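# Seat the kettle upright on its base and release

## Task

Put the kettle on its base standing upright, so that the base's stud sits within the ring on the kettle's underside. At the end the robot must not be holding the kettle or the base at all, not even lightly, and must not be bearing a significant share of either one's weight. Neither the kettle nor the base may touch the floor at any point. Once it is placed, open the grippers and back away. The robot must not fall or be left leaning.

## Robot and tools

ROBOT. A Rainbow Robotics RB-Y1. The base has two drive wheels and two rear casters and cannot move sideways. It is 0.66 m long and 0.58 m wide, and its front edge is 0.10 m in front of the drive axle. There are two 7-joint arms, each ending in a parallel gripper, a head carrying head_camera, and a torso whose lower leg folds at ankle, knee and hip. Each wrist has a camera: left_wrist_camera and right_wrist_camera.

FRAMES. Base frame: origin on the floor halfway between the drive wheels, with x forward, y to the left and z up. The result reports chest, left_hand and right_hand in this frame. A hand point is the spot between that gripper's pads. The fingers point along its -z axis and close along its x axis. The printed hand position can be inaccurate, especially at long reach. The odometry frame is the base frame where the scene started. base_odometry is computed from wheel rotation, so wheel slip shows up as travel. Its heading runs from -3.142 to 3.142 and is positive to the left.

execute_actions(actions, cameras). actions is a list holding one action, or none to just read the state and images. cameras is a list of head_camera, left_wrist_camera, right_wrist_camera or all. Leaving it out or passing null gives every camera; [] gives none. The pictures line gives the order of the returned images. An action may contain the following keys.
- base: exactly one relative move, measured from where the base last reported itself. translate_m is a straight drive in metres, forward positive, from -3 to 3. rotate_rad is a turn in place in radians, counter-clockwise (left) positive, from -3.2 to 3.2.
- joints: a single dictionary covering both arms, head and torso. Each entry is an absolute target keyed by joint name, in radians except the grippers, which are in metres.
- speeds: optional caps for this action only. translate_m is 0.05 to 0.4 m/s and rotate_rad is 0.1 to 1.509 rad/s; the top of each range is the default.
- min_time_s: 0.1 to 8. It sets the shortest duration for every arm and head motion in the action.
All motions in an action start at the same moment. No action may run longer than 15 s. A base move that would need more than 8.667 s is refused. An unknown key or an out-of-range value refuses the whole call, and nothing moves. A joint you leave out can keep pushing toward its previous target without this appearing in the status.

JOINT RANGES (tolerance ±0.02, grippers ±0.004).
- torso_squat_rad 0 to 1.2: 0 is fully tall; higher values lower a level chest.
- torso_shift_rad -0.3 to 0.6: positive moves the hips forward.
- torso_pitch_rad -0.2 to 1.4: positive leans forward.
- torso_yaw_rad -1.5 to 1.5: positive turns left.
- The torso must also satisfy: squat+shift<=1.52; squat-shift+pitch<=1.57; shift+0.5pitch-0.4squat<=0.7; shift+0.3pitch-0.5squat<=0.39. If a command breaks one of these, the torso stops partway and reports off_target.
- Shoulder pitch, both arms -2.356 to 2.356: 0 is hanging; negative raises the arm forward and up.
- left_shoulder_roll_rad 0 to 3.141 and right_shoulder_roll_rad -3.141 to 0: each lifts its arm outward to its own side.
- Shoulder yaw -2.094 to 2.094. Elbow -2.617 to 0.01, where negative bends. Forearm roll -3.141 to 3.141. Wrist pitch -1.57 to 1.919, where negative tips the hand forward. Hand roll -2.705 to 2.705. For yaw and both rolls, positive means leftward or counter-clockwise on both arms.
- Grippers 0 to 0.1 m of opening. To grasp, command at least 0.005 m less than the object's width; the resulting off_target is expected.
- head_pan_rad -0.523 to 0.523, positive to the left. head_tilt_rad -0.35 to 1.57, positive looks down.
Maximum speeds: arms 1 rad/s (the three wrist joints 1.5), head 1.5, squat and pitch 0.3, shift 0.15, yaw 0.6, grippers 0.1 m/s.

RESULT LINES. base_status and joint_status report how each commanded motion finished.
- done: reached its target. For the base this only means the wheels turned the full amount.
- off_target: settled away from the target and may still be pushing.
- limit_stop_at_<name>: a built-in limit stopped it.
- contact_stop: the arm or torso met firm resistance.
- time_out: the motion ran too long.
- stopped_with_arm: the torso halted because an arm had a contact stop.
- limit_stop_at_own_body: stopped just before touching the robot's own body. Move the arm and the torso apart.
- not_followed: the arm's targets were withheld by a collision check, shown as "joint command not followed" with a cause line suggesting the next command. The robot may retry these targets on later actions.
After contact_stop, time_out or stopped_with_arm, that whole group (the torso, or one arm's seven joints) drops its targets and holds in place. on_its_own reports the joints this call did not command, and its "held at" value is the held target, not the measured position. To recover, back off the arms first, then the torso, each in its own action. Exception: if both hands share one object and the torso contact-stops the moment it starts, with nothing in the way, first command every joint of both arms (not the grippers) to its current joint_positions value, then resend the torso command. If a result reports a stop, the remaining calls in that reply are not run.

wait(seconds): 0 to 10. Nothing new is commanded; it returns state and images.
zoom_image(camera, region): region is [x0,y0,x1,y1] in pixels of the latest full image, at most 504x504. Image sizes are 896x504 for head_camera and 644x364 for each wrist camera.
read_manual(section): returns only the "licences" text.
finished_scene(scene): takes the current scene's number. Call it only when the result is final.

HAZARDS.
- The base keeps driving into furniture, and its wheels may spin in place. A bent leg can reach past the front edge and shove the robot backward without odometry noticing.
- Each arm is rated for 3 kg. Heavy loads held far forward can tip the robot.
- Never let the arms hit or press on each other, grippers and fingers included; the collision check between arms ignores palms and fingers.
- A torque fault at a joint's load limit (shoulders 63 N m, elbow 32.4, wrist joints 22.5; a held object's weight counts) freezes the robot for 10 s.
- Motors heat up while holding a load. A MOTOR HOT warning appears at 65 °C, and an OVER-TEMPERATURE FAULT brakes that arm at 80 °C; after it, resend your targets.
- While you are thinking, the robot keeps holding its last command.
- Avoid drops, slams and hard pushes. Do not put the kettle or its base on the floor.

Each tool is called after "Emit:" as a command line: name --argument value for each argument, lists and objects as JSON in quotes; but a table of rows of numbers goes row by row, as --pt "numbers of a row", without its own name.

## Session

I'll start by looking at the current state and images.

Emit:
execute_actions --actions '[]'

Scene clock: 0.00 s.
base_odometry: x=+0.000 y=+0.000 heading=+0.000 (m, m, rad; odometry frame)
base_status: not commanded
joint_positions: torso_squat_rad=+0.350 torso_shift_rad=+0.000 torso_pitch_rad=+0.000 torso_yaw_rad=-0.001 left_shoulder_pitch_rad=-0.034 left_shoulder_roll_rad=+0.037 left_shoulder_yaw_rad=+0.017 left_elbow_rad=-0.271 left_forearm_roll_rad=+0.052 left_wrist_pitch_rad=+0.035 left_hand_roll_rad=-0.060 left_gripper_m=+0.100 right_shoulder_pitch_rad=+0.027 right_shoulder_roll_rad=-0.026 right_shoulder_yaw_rad=-0.029 right_elbow_rad=-0.135 right_forearm_roll_rad=-0.054 right_wrist_pitch_rad=-0.008 right_hand_roll_rad=-0.013 right_gripper_m=+0.100 head_pan_rad=-0.001 head_tilt_rad=+0.400
joint_status: not commanded
chest: x=-0.2277 y=-0.0005 z=+1.2475 quat_wxyz=(+1.000, +0.000, +0.000, +0.000) (m; base frame)
left_hand: x=-0.0791 y=+0.2475 z=+0.5775 quat_wxyz=(+0.991, +0.018, -0.134, -0.003) (m; base frame)
right_hand: x=-0.1801 y=-0.2427 z=+0.5642 quat_wxyz=(+0.997, -0.013, -0.059, -0.052) (m; base frame)
pictures: head_camera, left_wrist_camera, right_wrist_camera
Images, in order (width x height): head_camera 896x504, left_wrist_camera 644x364, right_wrist_camera 644x364.

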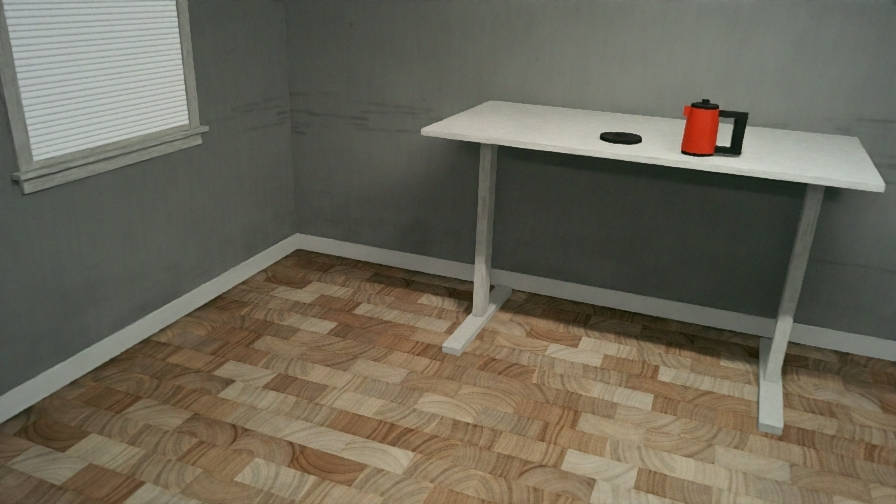

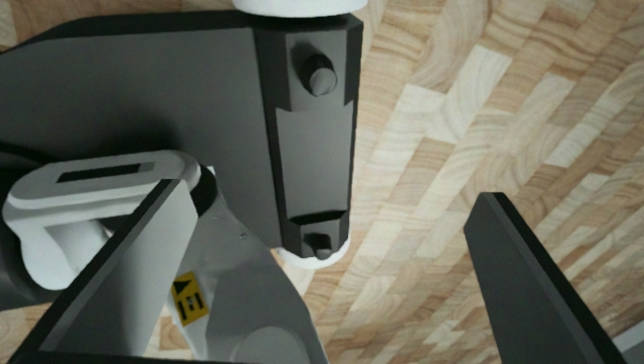

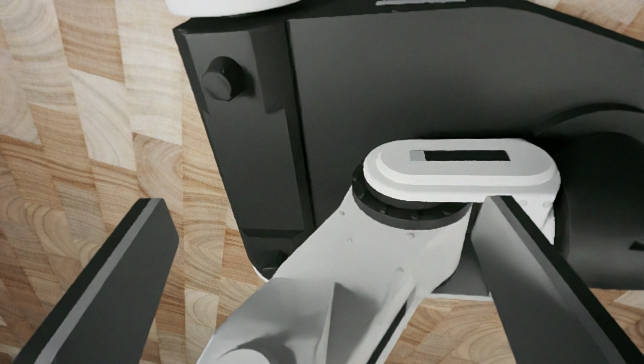

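Emit:
zoom_image --camera "head_camera" --region '[580, 80, 780, 180]'

Region (580, 80, 780, 180) of head_camera's 896x504 image, scaled by 2.520, with more detail than that image has.

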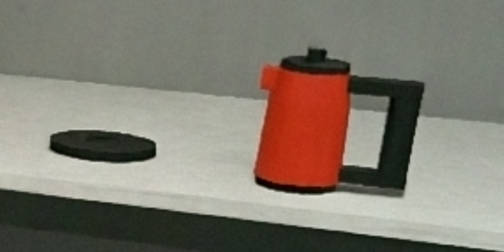

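Emit:
execute_actions --actions '[{"base": {"rotate_rad": -0.264}}]' --cameras '[]'

Emit:
execute_actions --actions '[{"base": {"translate_m": 1.35}, "joints": {"right_shoulder_pitch_rad": 0.0, "right_shoulder_roll_rad": -0.02, "right_shoulder_yaw_rad": 0.0, "right_elbow_rad": -1.57, "right_forearm_roll_rad": 0.0, "right_wrist_pitch_rad": 0.0, "right_hand_roll_rad": 1.57, "right_gripper_m": 0.08, "head_pan_rad": -0.15, "head_tilt_rad": 0.5}, "min_time_s": 3}]' --cameras '["head_camera", "right_wrist_camera"]'

Scene clock: 9.87 s.
base_odometry: x=+0.000 y=+0.000 heading=-0.264 (m, m, rad; odometry frame)
base_status: done
joint_positions: torso_squat_rad=+0.350 torso_shift_rad=+0.000 torso_pitch_rad=+0.000 torso_yaw_rad=-0.001 left_shoulder_pitch_rad=-0.034 left_shoulder_roll_rad=+0.037 left_shoulder_yaw_rad=+0.017 left_elbow_rad=-0.271 left_forearm_roll_rad=+0.052 left_wrist_pitch_rad=+0.035 left_hand_roll_rad=-0.060 left_gripper_m=+0.100 right_shoulder_pitch_rad=+0.027 right_shoulder_roll_rad=-0.026 right_shoulder_yaw_rad=-0.029 right_elbow_rad=-0.135 right_forearm_roll_rad=-0.054 right_wrist_pitch_rad=-0.008 right_hand_roll_rad=-0.013 right_gripper_m=+0.100 head_pan_rad=-0.001 head_tilt_rad=+0.400
joint_status: not commanded
chest: x=-0.2277 y=-0.0004 z=+1.2475 quat_wxyz=(+1.000, +0.000, +0.000, +0.000) (m; base frame)
left_hand: x=-0.0791 y=+0.2475 z=+0.5775 quat_wxyz=(+0.991, +0.018, -0.134, -0.003) (m; base frame)
right_hand: x=-0.1801 y=-0.2427 z=+0.5642 quat_wxyz=(+0.997, -0.013, -0.059, -0.052) (m; base frame)
pictures: none
No camera images: the call's "cameras" was empty. Leave "cameras" out to get every camera's image.

Scene clock: 14.63 s.
base_odometry: x=+1.303 y=-0.353 heading=-0.265 (m, m, rad; odometry frame)
base_status: done
joint_positions: torso_squat_rad=+0.350 torso_shift_rad=+0.000 torso_pitch_rad=+0.000 torso_yaw_rad=-0.001 left_shoulder_pitch_rad=-0.034 left_shoulder_roll_rad=+0.037 left_shoulder_yaw_rad=+0.017 left_elbow_rad=-0.272 left_forearm_roll_rad=+0.052 left_wrist_pitch_rad=+0.035 left_hand_roll_rad=-0.060 left_gripper_m=+0.100 right_shoulder_pitch_rad=+0.000 right_shoulder_roll_rad=-0.020 right_shoulder_yaw_rad=+0.000 right_elbow_rad=-1.570 right_forearm_roll_rad=+0.000 right_wrist_pitch_rad=+0.000 right_hand_roll_rad=+1.570 right_gripper_m=+0.080 head_pan_rad=-0.150 head_tilt_rad=+0.500
joint_status: all done
chest: x=-0.2277 y=-0.0004 z=+1.2475 quat_wxyz=(+1.000, +0.000, +0.000, +0.000) (m; base frame)
left_hand: x=-0.0791 y=+0.2475 z=+0.5775 quat_wxyz=(+0.991, +0.018, -0.134, -0.003) (m; base frame)
right_hand: x=+0.2898 y=-0.2269 z=+1.0202 quat_wxyz=(+0.496, -0.505, -0.495, +0.505) (m; base frame)
pictures: head_camera, right_wrist_camera
Images, in order (width x height): head_camera 896x504, right_wrist_camera 644x364.

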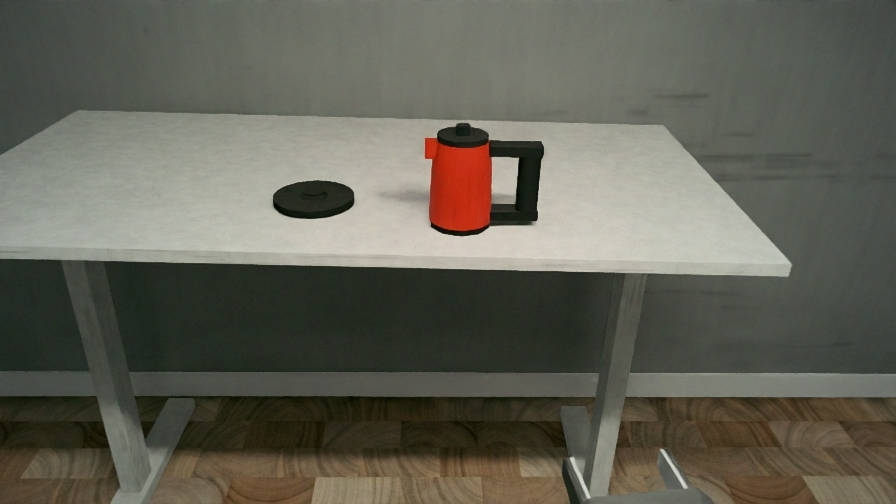

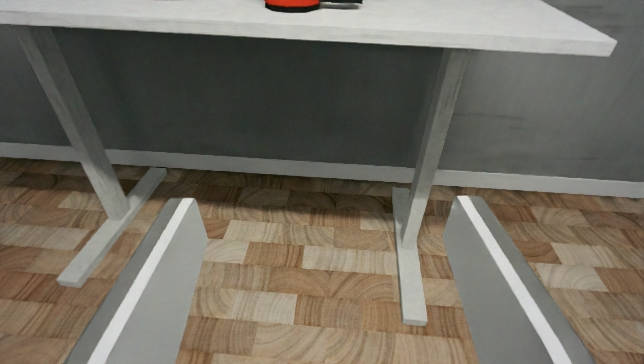

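Emit:
zoom_image --camera "head_camera" --region '[400, 110, 570, 250]'

Emit:
zoom_image --camera "head_camera" --region '[255, 160, 375, 240]'

Region (400, 110, 570, 250) of head_camera's 896x504 image, scaled by 2.965, with more detail than that image has; it fills the top 415 rows of this view, and the rest is white.

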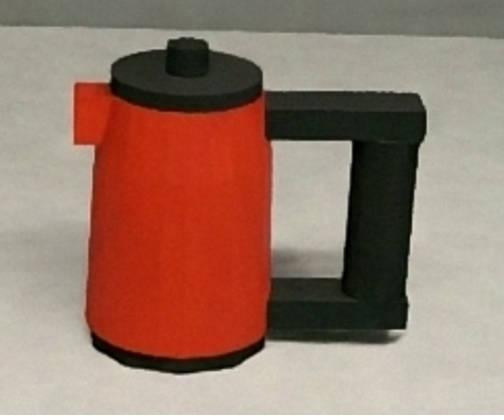

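Region (255, 160, 375, 240) of head_camera's 896x504 image, scaled by 4.200, with more detail than that image has.

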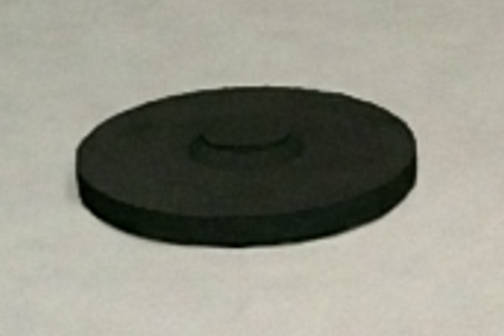

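Emit:
zoom_image --camera "head_camera" --region '[640, 110, 820, 290]'

Emit:
zoom_image --camera "head_camera" --region '[0, 95, 180, 275]'

Emit:
zoom_image --camera "head_camera" --region '[520, 260, 764, 504]'

Emit:
zoom_image --camera "head_camera" --region '[0, 254, 250, 504]'

Region (640, 110, 820, 290) of head_camera's 896x504 image, scaled by 2.800, with more detail than that image has.

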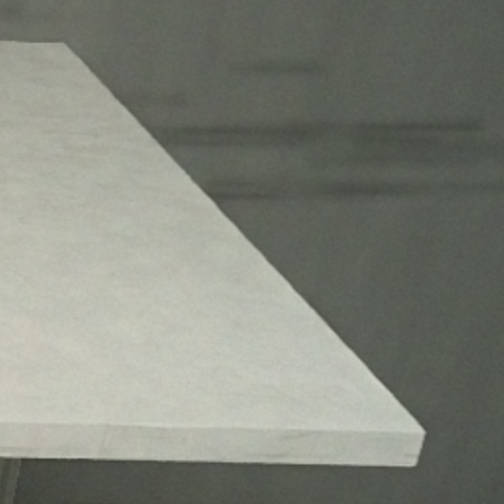

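Region (0, 95, 180, 275) of head_camera's 896x504 image, scaled by 2.800, with more detail than that image has.

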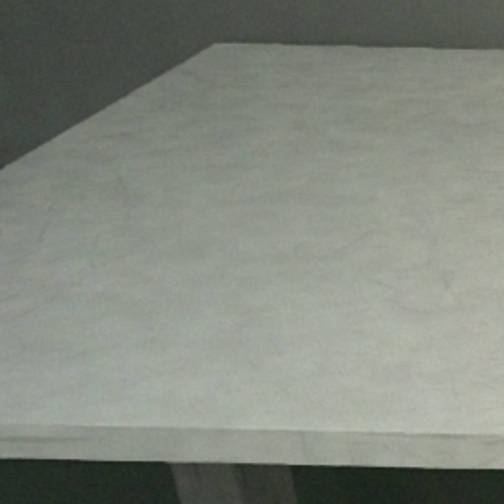

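Region (520, 260, 764, 504) of head_camera's 896x504 image, scaled by 2.066, with more detail than that image has.

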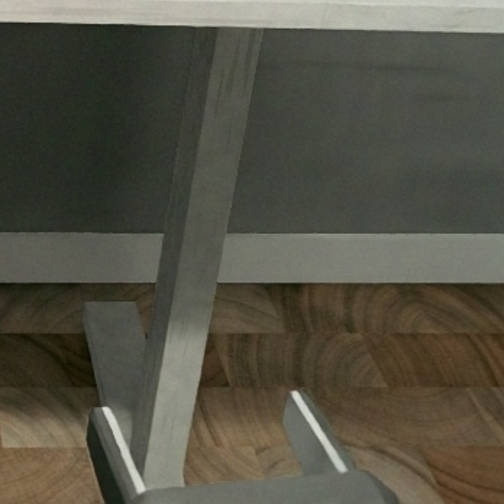

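Region (0, 254, 250, 504) of head_camera's 896x504 image, scaled by 2.016, with more detail than that image has.

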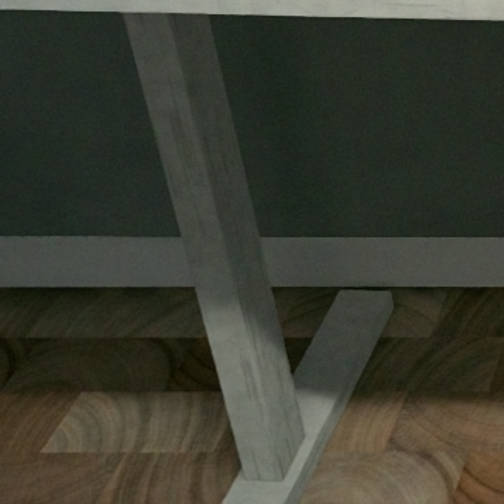

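Emit:
execute_actions --actions '[{"base": {"rotate_rad": -0.083}, "joints": {"torso_squat_rad": 0.45, "right_shoulder_pitch_rad": -0.2835, "right_shoulder_roll_rad": -0.013, "right_shoulder_yaw_rad": -0.096, "right_elbow_rad": -1.494, "right_forearm_roll_rad": 0.0, "right_wrist_pitch_rad": 0.191, "right_hand_roll_rad": 1.571, "right_gripper_m": 0.07}, "min_time_s": 0.8}]' --cameras '[]'

Emit:
execute_actions --actions '[{"base": {"translate_m": 0.48}, "joints": {"head_pan_rad": -0.05, "head_tilt_rad": 0.64}}]' --cameras '["head_camera", "right_wrist_camera"]'

Scene clock: 31.47 s.
base_odometry: x=+1.303 y=-0.353 heading=-0.347 (m, m, rad; odometry frame)
base_status: done
joint_positions: torso_squat_rad=+0.450 torso_shift_rad=+0.000 torso_pitch_rad=+0.000 torso_yaw_rad=-0.001 left_shoulder_pitch_rad=-0.034 left_shoulder_roll_rad=+0.037 left_shoulder_yaw_rad=+0.017 left_elbow_rad=-0.271 left_forearm_roll_rad=+0.052 left_wrist_pitch_rad=+0.035 left_hand_roll_rad=-0.060 left_gripper_m=+0.100 right_shoulder_pitch_rad=-0.283 right_shoulder_roll_rad=-0.013 right_shoulder_yaw_rad=-0.096 right_elbow_rad=-1.494 right_forearm_roll_rad=+0.000 right_wrist_pitch_rad=+0.191 right_hand_roll_rad=+1.571 right_gripper_m=+0.070 head_pan_rad=-0.150 head_tilt_rad=+0.500
joint_status: all done
chest: x=-0.2278 y=-0.0004 z=+1.2202 quat_wxyz=(+1.000, +0.000, +0.000, +0.000) (m; base frame)
left_hand: x=-0.0791 y=+0.2475 z=+0.5503 quat_wxyz=(+0.991, +0.018, -0.134, -0.003) (m; base frame)
right_hand: x=+0.3627 y=-0.2208 z=+1.0604 quat_wxyz=(+0.500, -0.500, -0.500, +0.500) (m; base frame)
pictures: none
No camera images: the call's "cameras" was empty. Leave "cameras" out to get every camera's image.

Scene clock: 34.03 s.
base_odometry: x=+1.755 y=-0.516 heading=-0.348 (m, m, rad; odometry frame)
base_status: done
joint_positions: torso_squat_rad=+0.450 torso_shift_rad=+0.000 torso_pitch_rad=+0.000 torso_yaw_rad=-0.001 left_shoulder_pitch_rad=-0.034 left_shoulder_roll_rad=+0.037 left_shoulder_yaw_rad=+0.017 left_elbow_rad=-0.272 left_forearm_roll_rad=+0.052 left_wrist_pitch_rad=+0.035 left_hand_roll_rad=-0.060 left_gripper_m=+0.100 right_shoulder_pitch_rad=-0.284 right_shoulder_roll_rad=-0.013 right_shoulder_yaw_rad=-0.096 right_elbow_rad=-1.494 right_forearm_roll_rad=+0.000 right_wrist_pitch_rad=+0.191 right_hand_roll_rad=+1.571 right_gripper_m=+0.070 head_pan_rad=-0.050 head_tilt_rad=+0.640
joint_status: all done
chest: x=-0.2277 y=-0.0004 z=+1.2202 quat_wxyz=(+1.000, +0.000, +0.000, +0.000) (m; base frame)
left_hand: x=-0.0791 y=+0.2475 z=+0.5503 quat_wxyz=(+0.991, +0.018, -0.134, -0.003) (m; base frame)
right_hand: x=+0.3628 y=-0.2208 z=+1.0603 quat_wxyz=(+0.500, -0.500, -0.500, +0.500) (m; base frame)
pictures: head_camera, right_wrist_camera
Images, in order (width x height): head_camera 896x504, right_wrist_camera 644x364.

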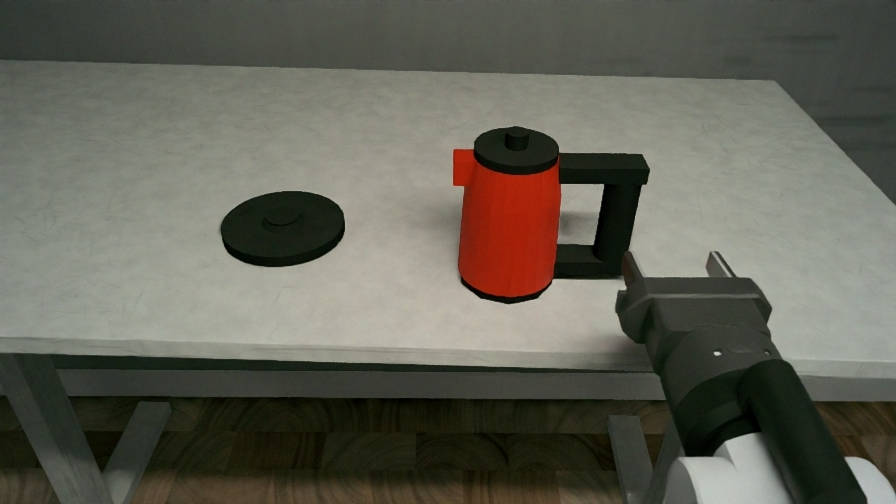

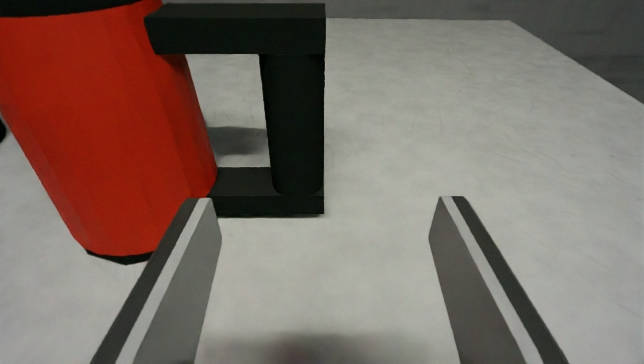

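Emit:
zoom_image --camera "right_wrist_camera" --region '[130, 0, 370, 240]'

Emit:
zoom_image --camera "head_camera" --region '[540, 130, 790, 380]'

Region (130, 0, 370, 240) of right_wrist_camera's 644x364 image, scaled by 2.100, with more detail than that image has.

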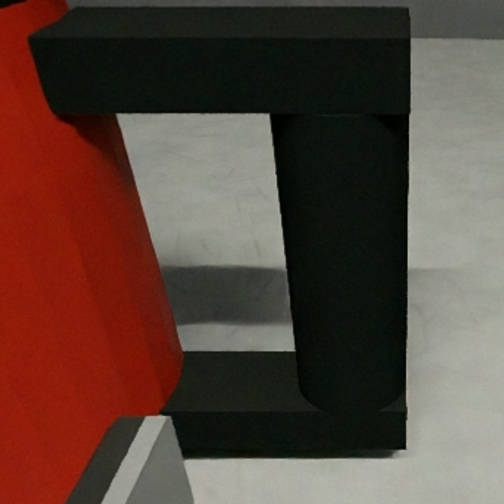

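Region (540, 130, 790, 380) of head_camera's 896x504 image, scaled by 2.016, with more detail than that image has.

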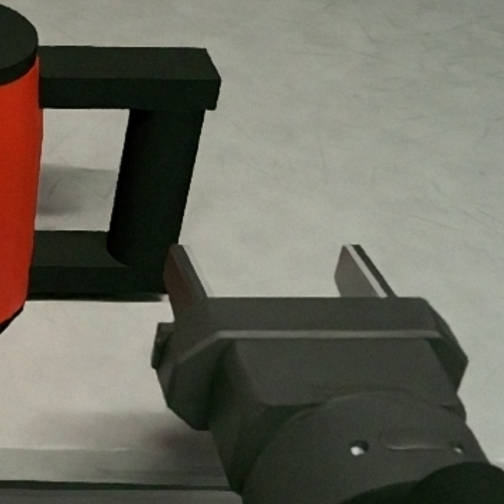

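Emit:
execute_actions --actions '[{"base": {"translate_m": 0.138}, "speeds": {"translate_m": 0.12}, "joints": {"torso_squat_rad": 0.5, "torso_yaw_rad": 0.03, "head_tilt_rad": 0.72}}]' --cameras '["head_camera", "right_wrist_camera"]'

Scene clock: 39.93 s.
base_odometry: x=+1.885 y=-0.563 heading=-0.348 (m, m, rad; odometry frame)
base_status: done
joint_positions: torso_squat_rad=+0.500 torso_shift_rad=+0.000 torso_pitch_rad=+0.000 torso_yaw_rad=+0.030 left_shoulder_pitch_rad=-0.034 left_shoulder_roll_rad=+0.037 left_shoulder_yaw_rad=+0.017 left_elbow_rad=-0.272 left_forearm_roll_rad=+0.052 left_wrist_pitch_rad=+0.035 left_hand_roll_rad=-0.060 left_gripper_m=+0.100 right_shoulder_pitch_rad=-0.284 right_shoulder_roll_rad=-0.013 right_shoulder_yaw_rad=-0.096 right_elbow_rad=-1.494 right_forearm_roll_rad=+0.000 right_wrist_pitch_rad=+0.191 right_hand_roll_rad=+1.571 right_gripper_m=+0.070 head_pan_rad=-0.050 head_tilt_rad=+0.720
joint_status: all done
chest: x=-0.2278 y=-0.0004 z=+1.2042 quat_wxyz=(+1.000, +0.000, +0.000, +0.015) (m; base frame)
left_hand: x=-0.0867 y=+0.2520 z=+0.5343 quat_wxyz=(+0.991, +0.020, -0.134, +0.012) (m; base frame)
right_hand: x=+0.3693 y=-0.2026 z=+1.0444 quat_wxyz=(+0.492, -0.492, -0.507, +0.507) (m; base frame)
pictures: head_camera, right_wrist_camera
Images, in order (width x height): head_camera 896x504, right_wrist_camera 644x364.

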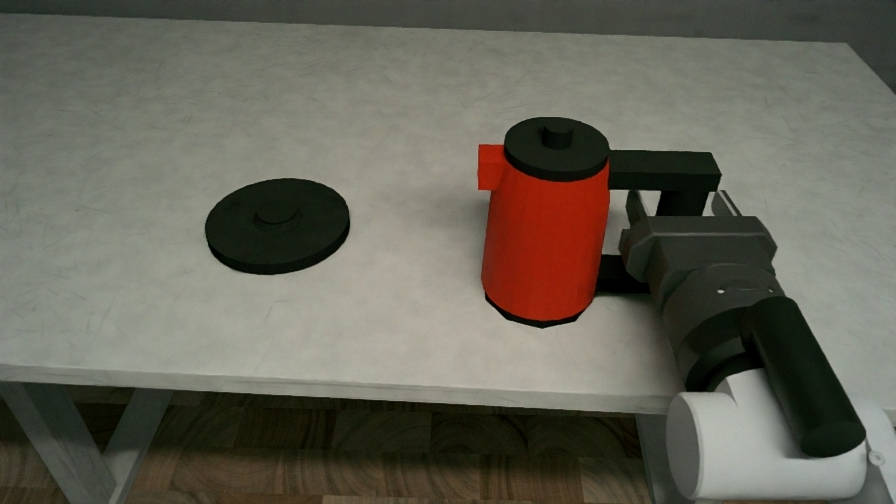

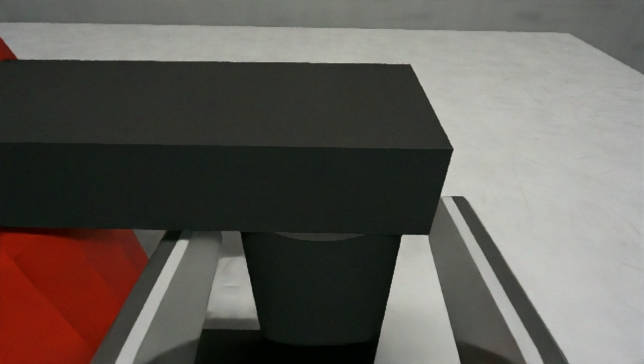

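Emit:
execute_actions --actions '[{"base": {"translate_m": 0.012}, "speeds": {"translate_m": 0.08}, "joints": {"right_gripper_m": 0.048}}]' --cameras '[]'

Emit:
execute_actions --actions '[{"joints": {"right_gripper_m": 0.015}}]' --cameras '["head_camera", "right_wrist_camera"]'

Scene clock: 41.67 s.
base_odometry: x=+1.896 y=-0.567 heading=-0.349 (m, m, rad; odometry frame)
base_status: done
joint_positions: torso_squat_rad=+0.500 torso_shift_rad=+0.000 torso_pitch_rad=+0.000 torso_yaw_rad=+0.030 left_shoulder_pitch_rad=-0.034 left_shoulder_roll_rad=+0.037 left_shoulder_yaw_rad=+0.017 left_elbow_rad=-0.272 left_forearm_roll_rad=+0.052 left_wrist_pitch_rad=+0.035 left_hand_roll_rad=-0.060 left_gripper_m=+0.100 right_shoulder_pitch_rad=-0.284 right_shoulder_roll_rad=-0.013 right_shoulder_yaw_rad=-0.096 right_elbow_rad=-1.494 right_forearm_roll_rad=+0.000 right_wrist_pitch_rad=+0.191 right_hand_roll_rad=+1.571 right_gripper_m=+0.048 head_pan_rad=-0.050 head_tilt_rad=+0.720
joint_status: all done
chest: x=-0.2277 y=-0.0004 z=+1.2042 quat_wxyz=(+1.000, +0.000, +0.000, +0.015) (m; base frame)
left_hand: x=-0.0867 y=+0.2520 z=+0.5343 quat_wxyz=(+0.991, +0.020, -0.134, +0.012) (m; base frame)
right_hand: x=+0.3693 y=-0.2026 z=+1.0443 quat_wxyz=(+0.493, -0.492, -0.507, +0.507) (m; base frame)
pictures: none
No camera images: the call's "cameras" was empty. Leave "cameras" out to get every camera's image.

Scene clock: 42.47 s.
base_odometry: x=+1.896 y=-0.567 heading=-0.349 (m, m, rad; odometry frame)
base_status: not commanded
joint_positions: torso_squat_rad=+0.500 torso_shift_rad=+0.000 torso_pitch_rad=+0.000 torso_yaw_rad=+0.030 left_shoulder_pitch_rad=-0.034 left_shoulder_roll_rad=+0.037 left_shoulder_yaw_rad=+0.017 left_elbow_rad=-0.272 left_forearm_roll_rad=+0.052 left_wrist_pitch_rad=+0.035 left_hand_roll_rad=-0.060 left_gripper_m=+0.100 right_shoulder_pitch_rad=-0.284 right_shoulder_roll_rad=-0.013 right_shoulder_yaw_rad=-0.096 right_elbow_rad=-1.494 right_forearm_roll_rad=+0.000 right_wrist_pitch_rad=+0.191 right_hand_roll_rad=+1.571 right_gripper_m=+0.037 head_pan_rad=-0.050 head_tilt_rad=+0.720
joint_status: right_gripper_m off_target (ended at +0.037, target +0.015)
chest: x=-0.2277 y=-0.0004 z=+1.2042 quat_wxyz=(+1.000, +0.000, +0.000, +0.015) (m; base frame)
left_hand: x=-0.0867 y=+0.2520 z=+0.5343 quat_wxyz=(+0.991, +0.020, -0.134, +0.012) (m; base frame)
right_hand: x=+0.3693 y=-0.2026 z=+1.0443 quat_wxyz=(+0.493, -0.492, -0.507, +0.507) (m; base frame)
pictures: head_camera, right_wrist_camera
Images, in order (width x height): head_camera 896x504, right_wrist_camera 644x364.

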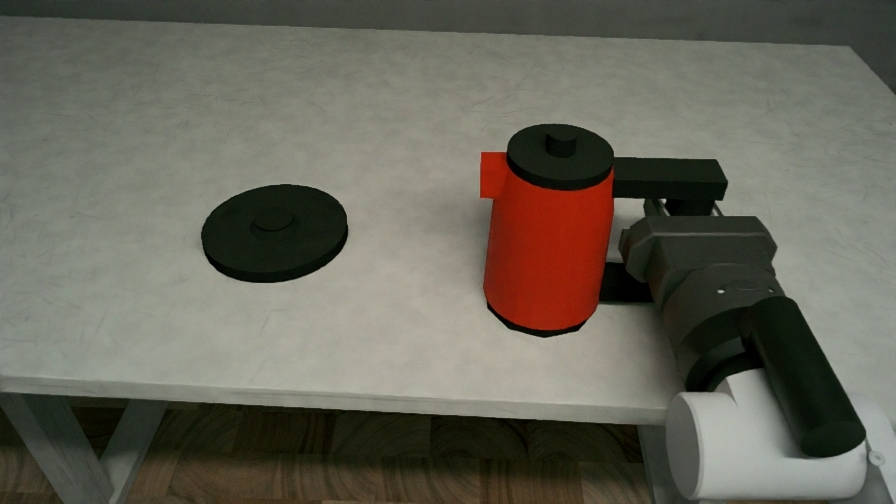

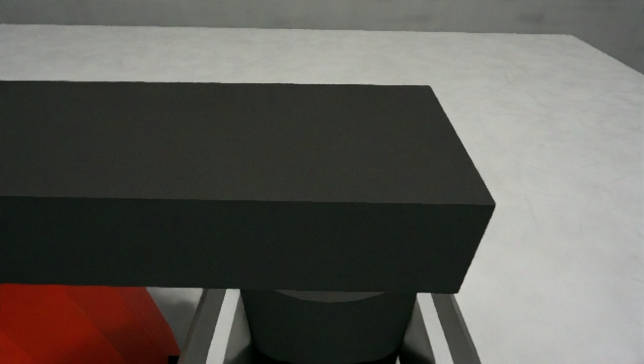

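Emit:
zoom_image --camera "head_camera" --region '[190, 160, 360, 300]'

Emit:
zoom_image --camera "head_camera" --region '[460, 110, 740, 350]'

Emit:
zoom_image --camera "head_camera" --region '[470, 260, 620, 350]'

Region (190, 160, 360, 300) of head_camera's 896x504 image, scaled by 2.965, with more detail than that image has; it fills the top 415 rows of this view, and the rest is white.

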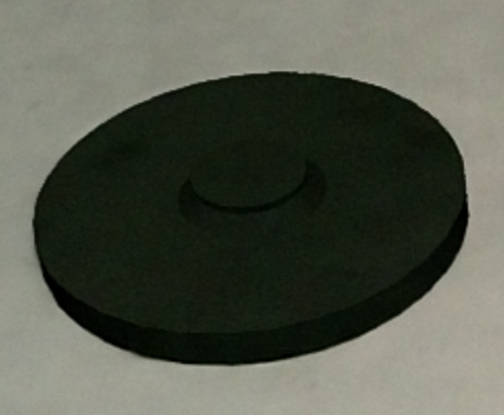

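Region (460, 110, 740, 350) of head_camera's 896x504 image, scaled by 1.800, with more detail than that image has; it fills the top 432 rows of this view, and the rest is white.

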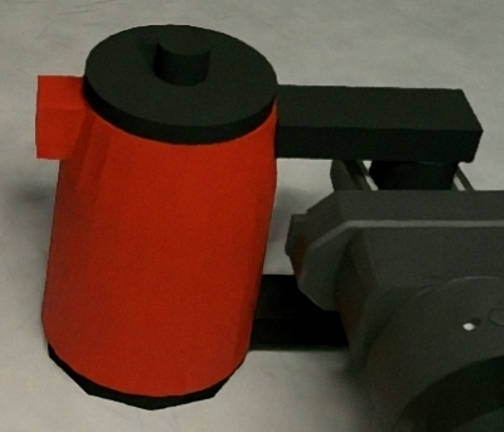

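Region (470, 260, 620, 350) of head_camera's 896x504 image, scaled by 3.360, with more detail than that image has; it fills the top 302 rows of this view, and the rest is white.

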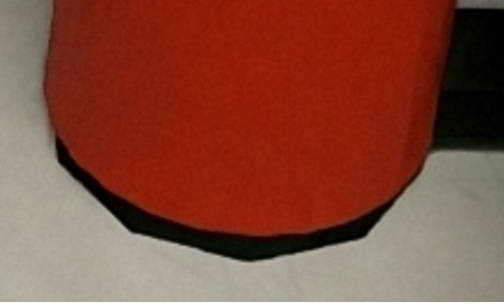

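Emit:
execute_actions --actions '[{"joints": {"torso_squat_rad": 0.32, "head_pan_rad": -0.18, "head_tilt_rad": 0.74}}]' --cameras '["head_camera", "right_wrist_camera"]'

Scene clock: 48.97 s.
base_odometry: x=+1.896 y=-0.567 heading=-0.349 (m, m, rad; odometry frame)
base_status: not commanded
joint_positions: torso_squat_rad=+0.320 torso_shift_rad=+0.000 torso_pitch_rad=+0.000 torso_yaw_rad=+0.030 left_shoulder_pitch_rad=-0.034 left_shoulder_roll_rad=+0.037 left_shoulder_yaw_rad=+0.017 left_elbow_rad=-0.272 left_forearm_roll_rad=+0.052 left_wrist_pitch_rad=+0.035 left_hand_roll_rad=-0.060 left_gripper_m=+0.100 right_shoulder_pitch_rad=-0.283 right_shoulder_roll_rad=-0.013 right_shoulder_yaw_rad=-0.096 right_elbow_rad=-1.494 right_forearm_roll_rad=+0.000 right_wrist_pitch_rad=+0.191 right_hand_roll_rad=+1.571 right_gripper_m=+0.037 head_pan_rad=-0.180 head_tilt_rad=+0.740
joint_status: all done
chest: x=-0.2276 y=-0.0004 z=+1.2544 quat_wxyz=(+1.000, +0.000, +0.000, +0.015) (m; base frame)
left_hand: x=-0.0867 y=+0.2519 z=+0.5844 quat_wxyz=(+0.991, +0.020, -0.134, +0.012) (m; base frame)
right_hand: x=+0.3693 y=-0.2027 z=+1.0938 quat_wxyz=(+0.493, -0.492, -0.507, +0.508) (m; base frame)
pictures: head_camera, right_wrist_camera
Images, in order (width x height): head_camera 896x504, right_wrist_camera 644x364.

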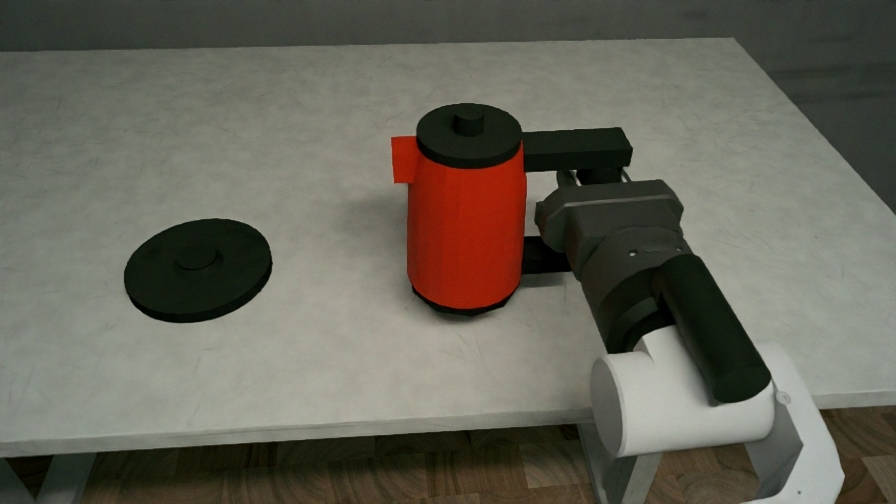

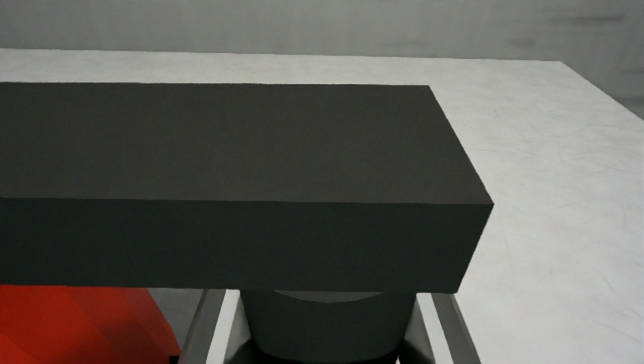

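Emit:
execute_actions --actions '[{"base": {"translate_m": 0.105}, "speeds": {"translate_m": 0.15}, "joints": {"torso_yaw_rad": 0.485}}]' --cameras '["head_camera", "right_wrist_camera"]'

Scene clock: 50.90 s.
base_odometry: x=+1.995 y=-0.603 heading=-0.350 (m, m, rad; odometry frame)
base_status: done
joint_positions: torso_squat_rad=+0.320 torso_shift_rad=+0.000 torso_pitch_rad=+0.000 torso_yaw_rad=+0.485 left_shoulder_pitch_rad=-0.034 left_shoulder_roll_rad=+0.037 left_shoulder_yaw_rad=+0.017 left_elbow_rad=-0.271 left_forearm_roll_rad=+0.052 left_wrist_pitch_rad=+0.035 left_hand_roll_rad=-0.060 left_gripper_m=+0.100 right_shoulder_pitch_rad=-0.283 right_shoulder_roll_rad=-0.013 right_shoulder_yaw_rad=-0.096 right_elbow_rad=-1.494 right_forearm_roll_rad=+0.000 right_wrist_pitch_rad=+0.191 right_hand_roll_rad=+1.571 right_gripper_m=+0.037 head_pan_rad=-0.180 head_tilt_rad=+0.740
joint_status: all done
chest: x=-0.2276 y=-0.0004 z=+1.2544 quat_wxyz=(+0.971, +0.000, +0.000, +0.240) (m; base frame)
left_hand: x=-0.2120 y=+0.2882 z=+0.5844 quat_wxyz=(+0.962, +0.050, -0.126, +0.235) (m; base frame)
right_hand: x=+0.3974 y=+0.0802 z=+1.0939 quat_wxyz=(+0.366, -0.365, -0.605, +0.606) (m; base frame)
pictures: head_camera, right_wrist_camera
Images, in order (width x height): head_camera 896x504, right_wrist_camera 644x364.

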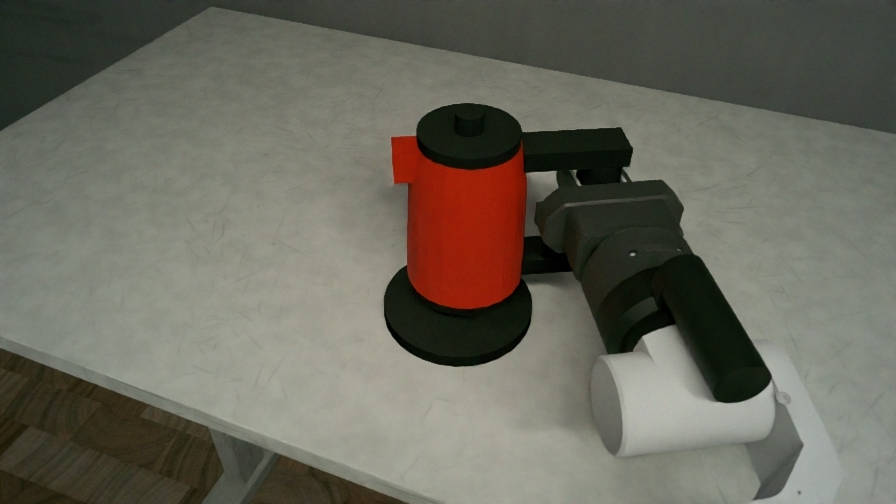

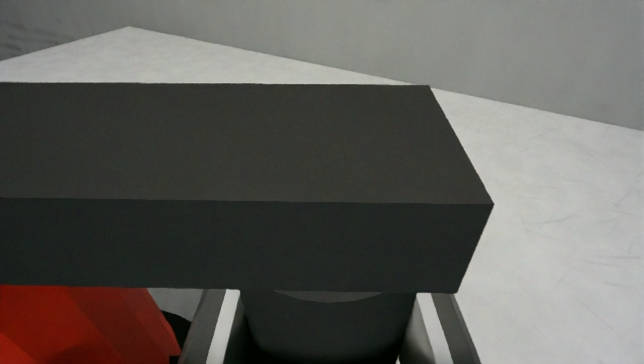

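Emit:
zoom_image --camera "head_camera" --region '[370, 240, 550, 380]'

Emit:
zoom_image --camera "head_camera" --region '[370, 90, 570, 290]'

Region (370, 240, 550, 380) of head_camera's 896x504 image, scaled by 2.800, with more detail than that image has.

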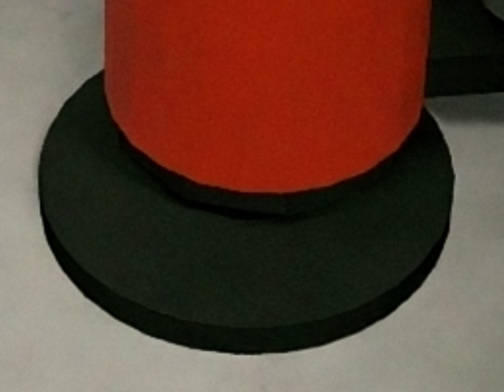

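Region (370, 90, 570, 290) of head_camera's 896x504 image, scaled by 2.520, with more detail than that image has.

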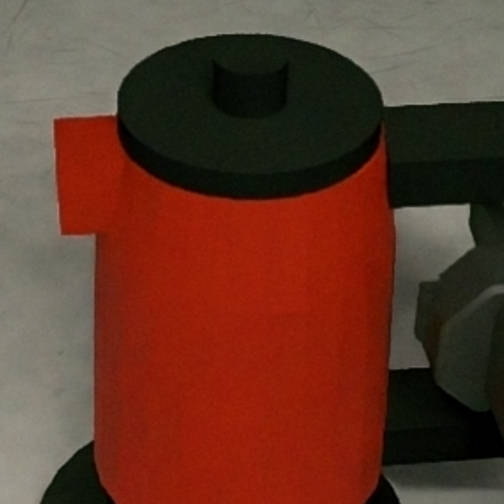

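Emit:
execute_actions --actions '[{"joints": {"torso_yaw_rad": 0.494, "torso_shift_rad": 0.005, "torso_squat_rad": 0.395}}]' --cameras '["head_camera", "right_wrist_camera"]'

Emit:
zoom_image --camera "head_camera" --region '[370, 230, 550, 370]'

Scene clock: 53.87 s.
base_odometry: x=+1.995 y=-0.603 heading=-0.350 (m, m, rad; odometry frame)
base_status: not commanded
joint_positions: torso_squat_rad=+0.395 torso_shift_rad=+0.005 torso_pitch_rad=+0.000 torso_yaw_rad=+0.494 left_shoulder_pitch_rad=-0.034 left_shoulder_roll_rad=+0.037 left_shoulder_yaw_rad=+0.017 left_elbow_rad=-0.271 left_forearm_roll_rad=+0.052 left_wrist_pitch_rad=+0.035 left_hand_roll_rad=-0.060 left_gripper_m=+0.100 right_shoulder_pitch_rad=-0.283 right_shoulder_roll_rad=-0.013 right_shoulder_yaw_rad=-0.096 right_elbow_rad=-1.494 right_forearm_roll_rad=+0.000 right_wrist_pitch_rad=+0.191 right_hand_roll_rad=+1.571 right_gripper_m=+0.037 head_pan_rad=-0.180 head_tilt_rad=+0.740
joint_status: all done
chest: x=-0.2247 y=-0.0004 z=+1.2360 quat_wxyz=(+0.970, +0.000, +0.000, +0.244) (m; base frame)
left_hand: x=-0.2115 y=+0.2884 z=+0.5661 quat_wxyz=(+0.961, +0.050, -0.126, +0.239) (m; base frame)
right_hand: x=+0.3996 y=+0.0857 z=+1.0756 quat_wxyz=(+0.363, -0.362, -0.607, +0.607) (m; base frame)
pictures: head_camera, right_wrist_camera
Images, in order (width x height): head_camera 896x504, right_wrist_camera 644x364.

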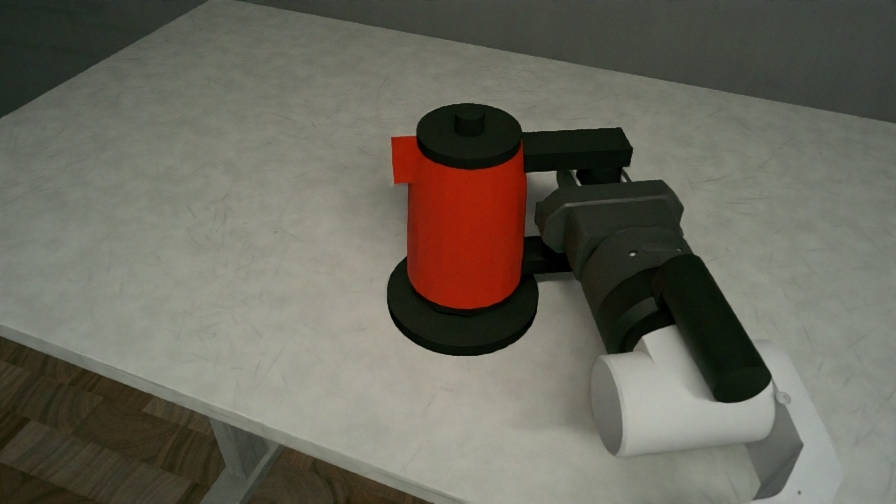

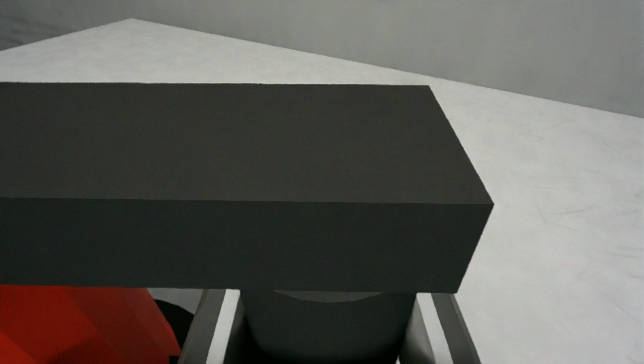

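Region (370, 230, 550, 370) of head_camera's 896x504 image, scaled by 2.800, with more detail than that image has.

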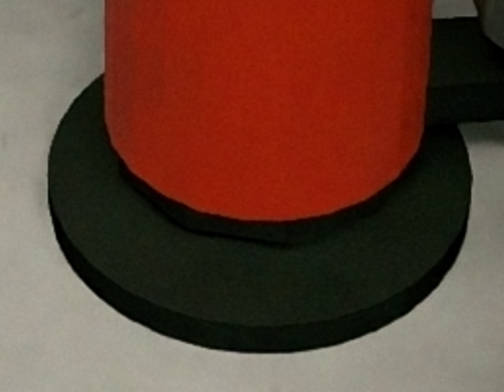

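Emit:
execute_actions --actions '[{"joints": {"torso_squat_rad": 0.456}}]' --cameras '["head_camera", "right_wrist_camera"]'

Emit:
zoom_image --camera "head_camera" --region '[370, 220, 550, 360]'

Scene clock: 56.03 s.
base_odometry: x=+1.995 y=-0.603 heading=-0.350 (m, m, rad; odometry frame)
base_status: not commanded
joint_positions: torso_squat_rad=+0.456 torso_shift_rad=+0.005 torso_pitch_rad=-0.001 torso_yaw_rad=+0.494 left_shoulder_pitch_rad=-0.034 left_shoulder_roll_rad=+0.037 left_shoulder_yaw_rad=+0.017 left_elbow_rad=-0.271 left_forearm_roll_rad=+0.052 left_wrist_pitch_rad=+0.035 left_hand_roll_rad=-0.060 left_gripper_m=+0.100 right_shoulder_pitch_rad=-0.284 right_shoulder_roll_rad=-0.013 right_shoulder_yaw_rad=-0.096 right_elbow_rad=-1.495 right_forearm_roll_rad=+0.000 right_wrist_pitch_rad=+0.191 right_hand_roll_rad=+1.571 right_gripper_m=+0.037 head_pan_rad=-0.180 head_tilt_rad=+0.740
joint_status: all done
chest: x=-0.2251 y=-0.0004 z=+1.2184 quat_wxyz=(+0.970, +0.000, +0.000, +0.244) (m; base frame)
left_hand: x=-0.2116 y=+0.2884 z=+0.5484 quat_wxyz=(+0.961, +0.050, -0.126, +0.239) (m; base frame)
right_hand: x=+0.3995 y=+0.0860 z=+1.0599 quat_wxyz=(+0.362, -0.363, -0.608, +0.606) (m; base frame)
pictures: head_camera, right_wrist_camera
Images, in order (width x height): head_camera 896x504, right_wrist_camera 644x364.

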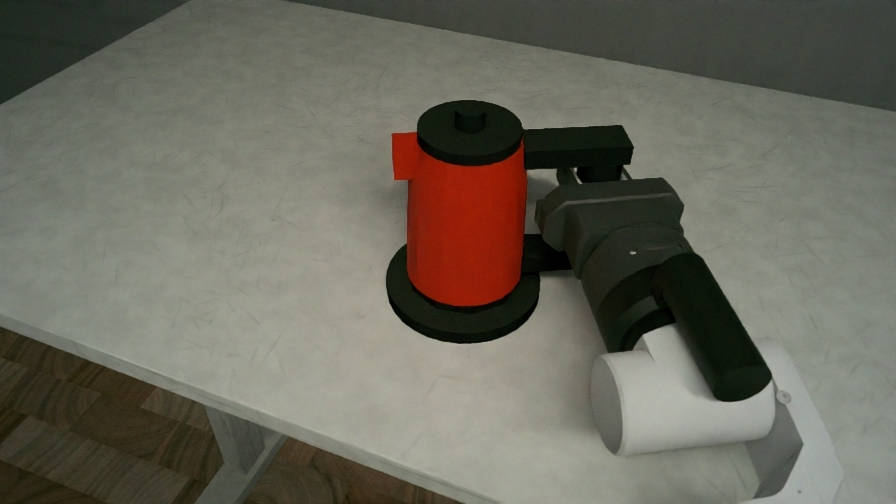

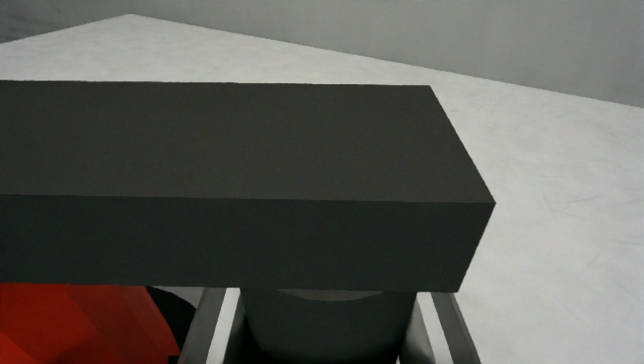

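Region (370, 220, 550, 360) of head_camera's 896x504 image, scaled by 2.800, with more detail than that image has.

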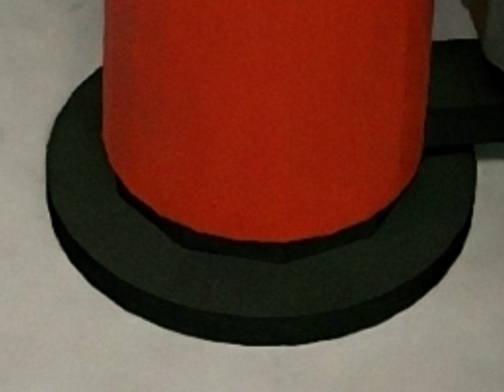

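Emit:
execute_actions --actions '[{"joints": {"right_gripper_m": 0.07}}]' --cameras '["head_camera", "right_wrist_camera"]'

Scene clock: 58.63 s.
base_odometry: x=+1.995 y=-0.603 heading=-0.350 (m, m, rad; odometry frame)
base_status: not commanded
joint_positions: torso_squat_rad=+0.456 torso_shift_rad=+0.005 torso_pitch_rad=+0.000 torso_yaw_rad=+0.494 left_shoulder_pitch_rad=-0.034 left_shoulder_roll_rad=+0.037 left_shoulder_yaw_rad=+0.017 left_elbow_rad=-0.271 left_forearm_roll_rad=+0.052 left_wrist_pitch_rad=+0.035 left_hand_roll_rad=-0.060 left_gripper_m=+0.100 right_shoulder_pitch_rad=-0.284 right_shoulder_roll_rad=-0.013 right_shoulder_yaw_rad=-0.096 right_elbow_rad=-1.494 right_forearm_roll_rad=+0.000 right_wrist_pitch_rad=+0.191 right_hand_roll_rad=+1.571 right_gripper_m=+0.070 head_pan_rad=-0.180 head_tilt_rad=+0.740
joint_status: all done
chest: x=-0.2250 y=-0.0004 z=+1.2184 quat_wxyz=(+0.970, +0.000, +0.000, +0.244) (m; base frame)
left_hand: x=-0.2116 y=+0.2884 z=+0.5484 quat_wxyz=(+0.961, +0.050, -0.126, +0.239) (m; base frame)
right_hand: x=+0.3995 y=+0.0859 z=+1.0591 quat_wxyz=(+0.362, -0.363, -0.607, +0.607) (m; base frame)
pictures: head_camera, right_wrist_camera
Images, in order (width x height): head_camera 896x504, right_wrist_camera 644x364.

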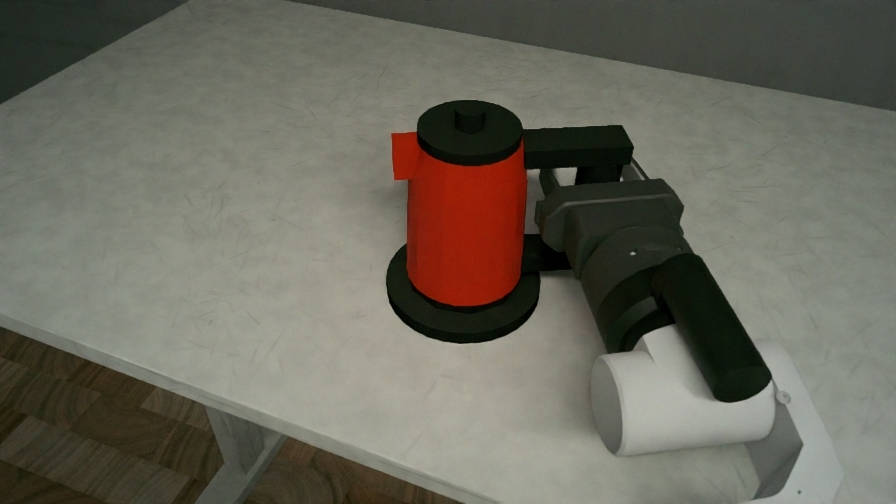

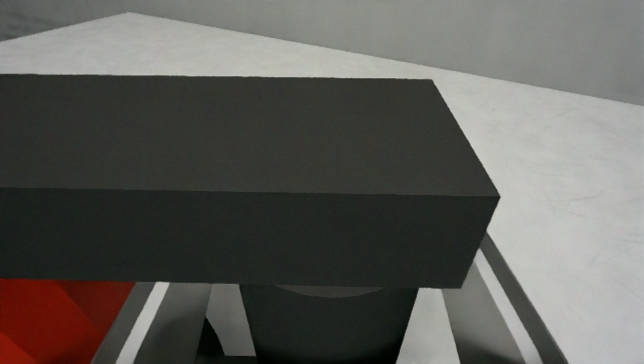

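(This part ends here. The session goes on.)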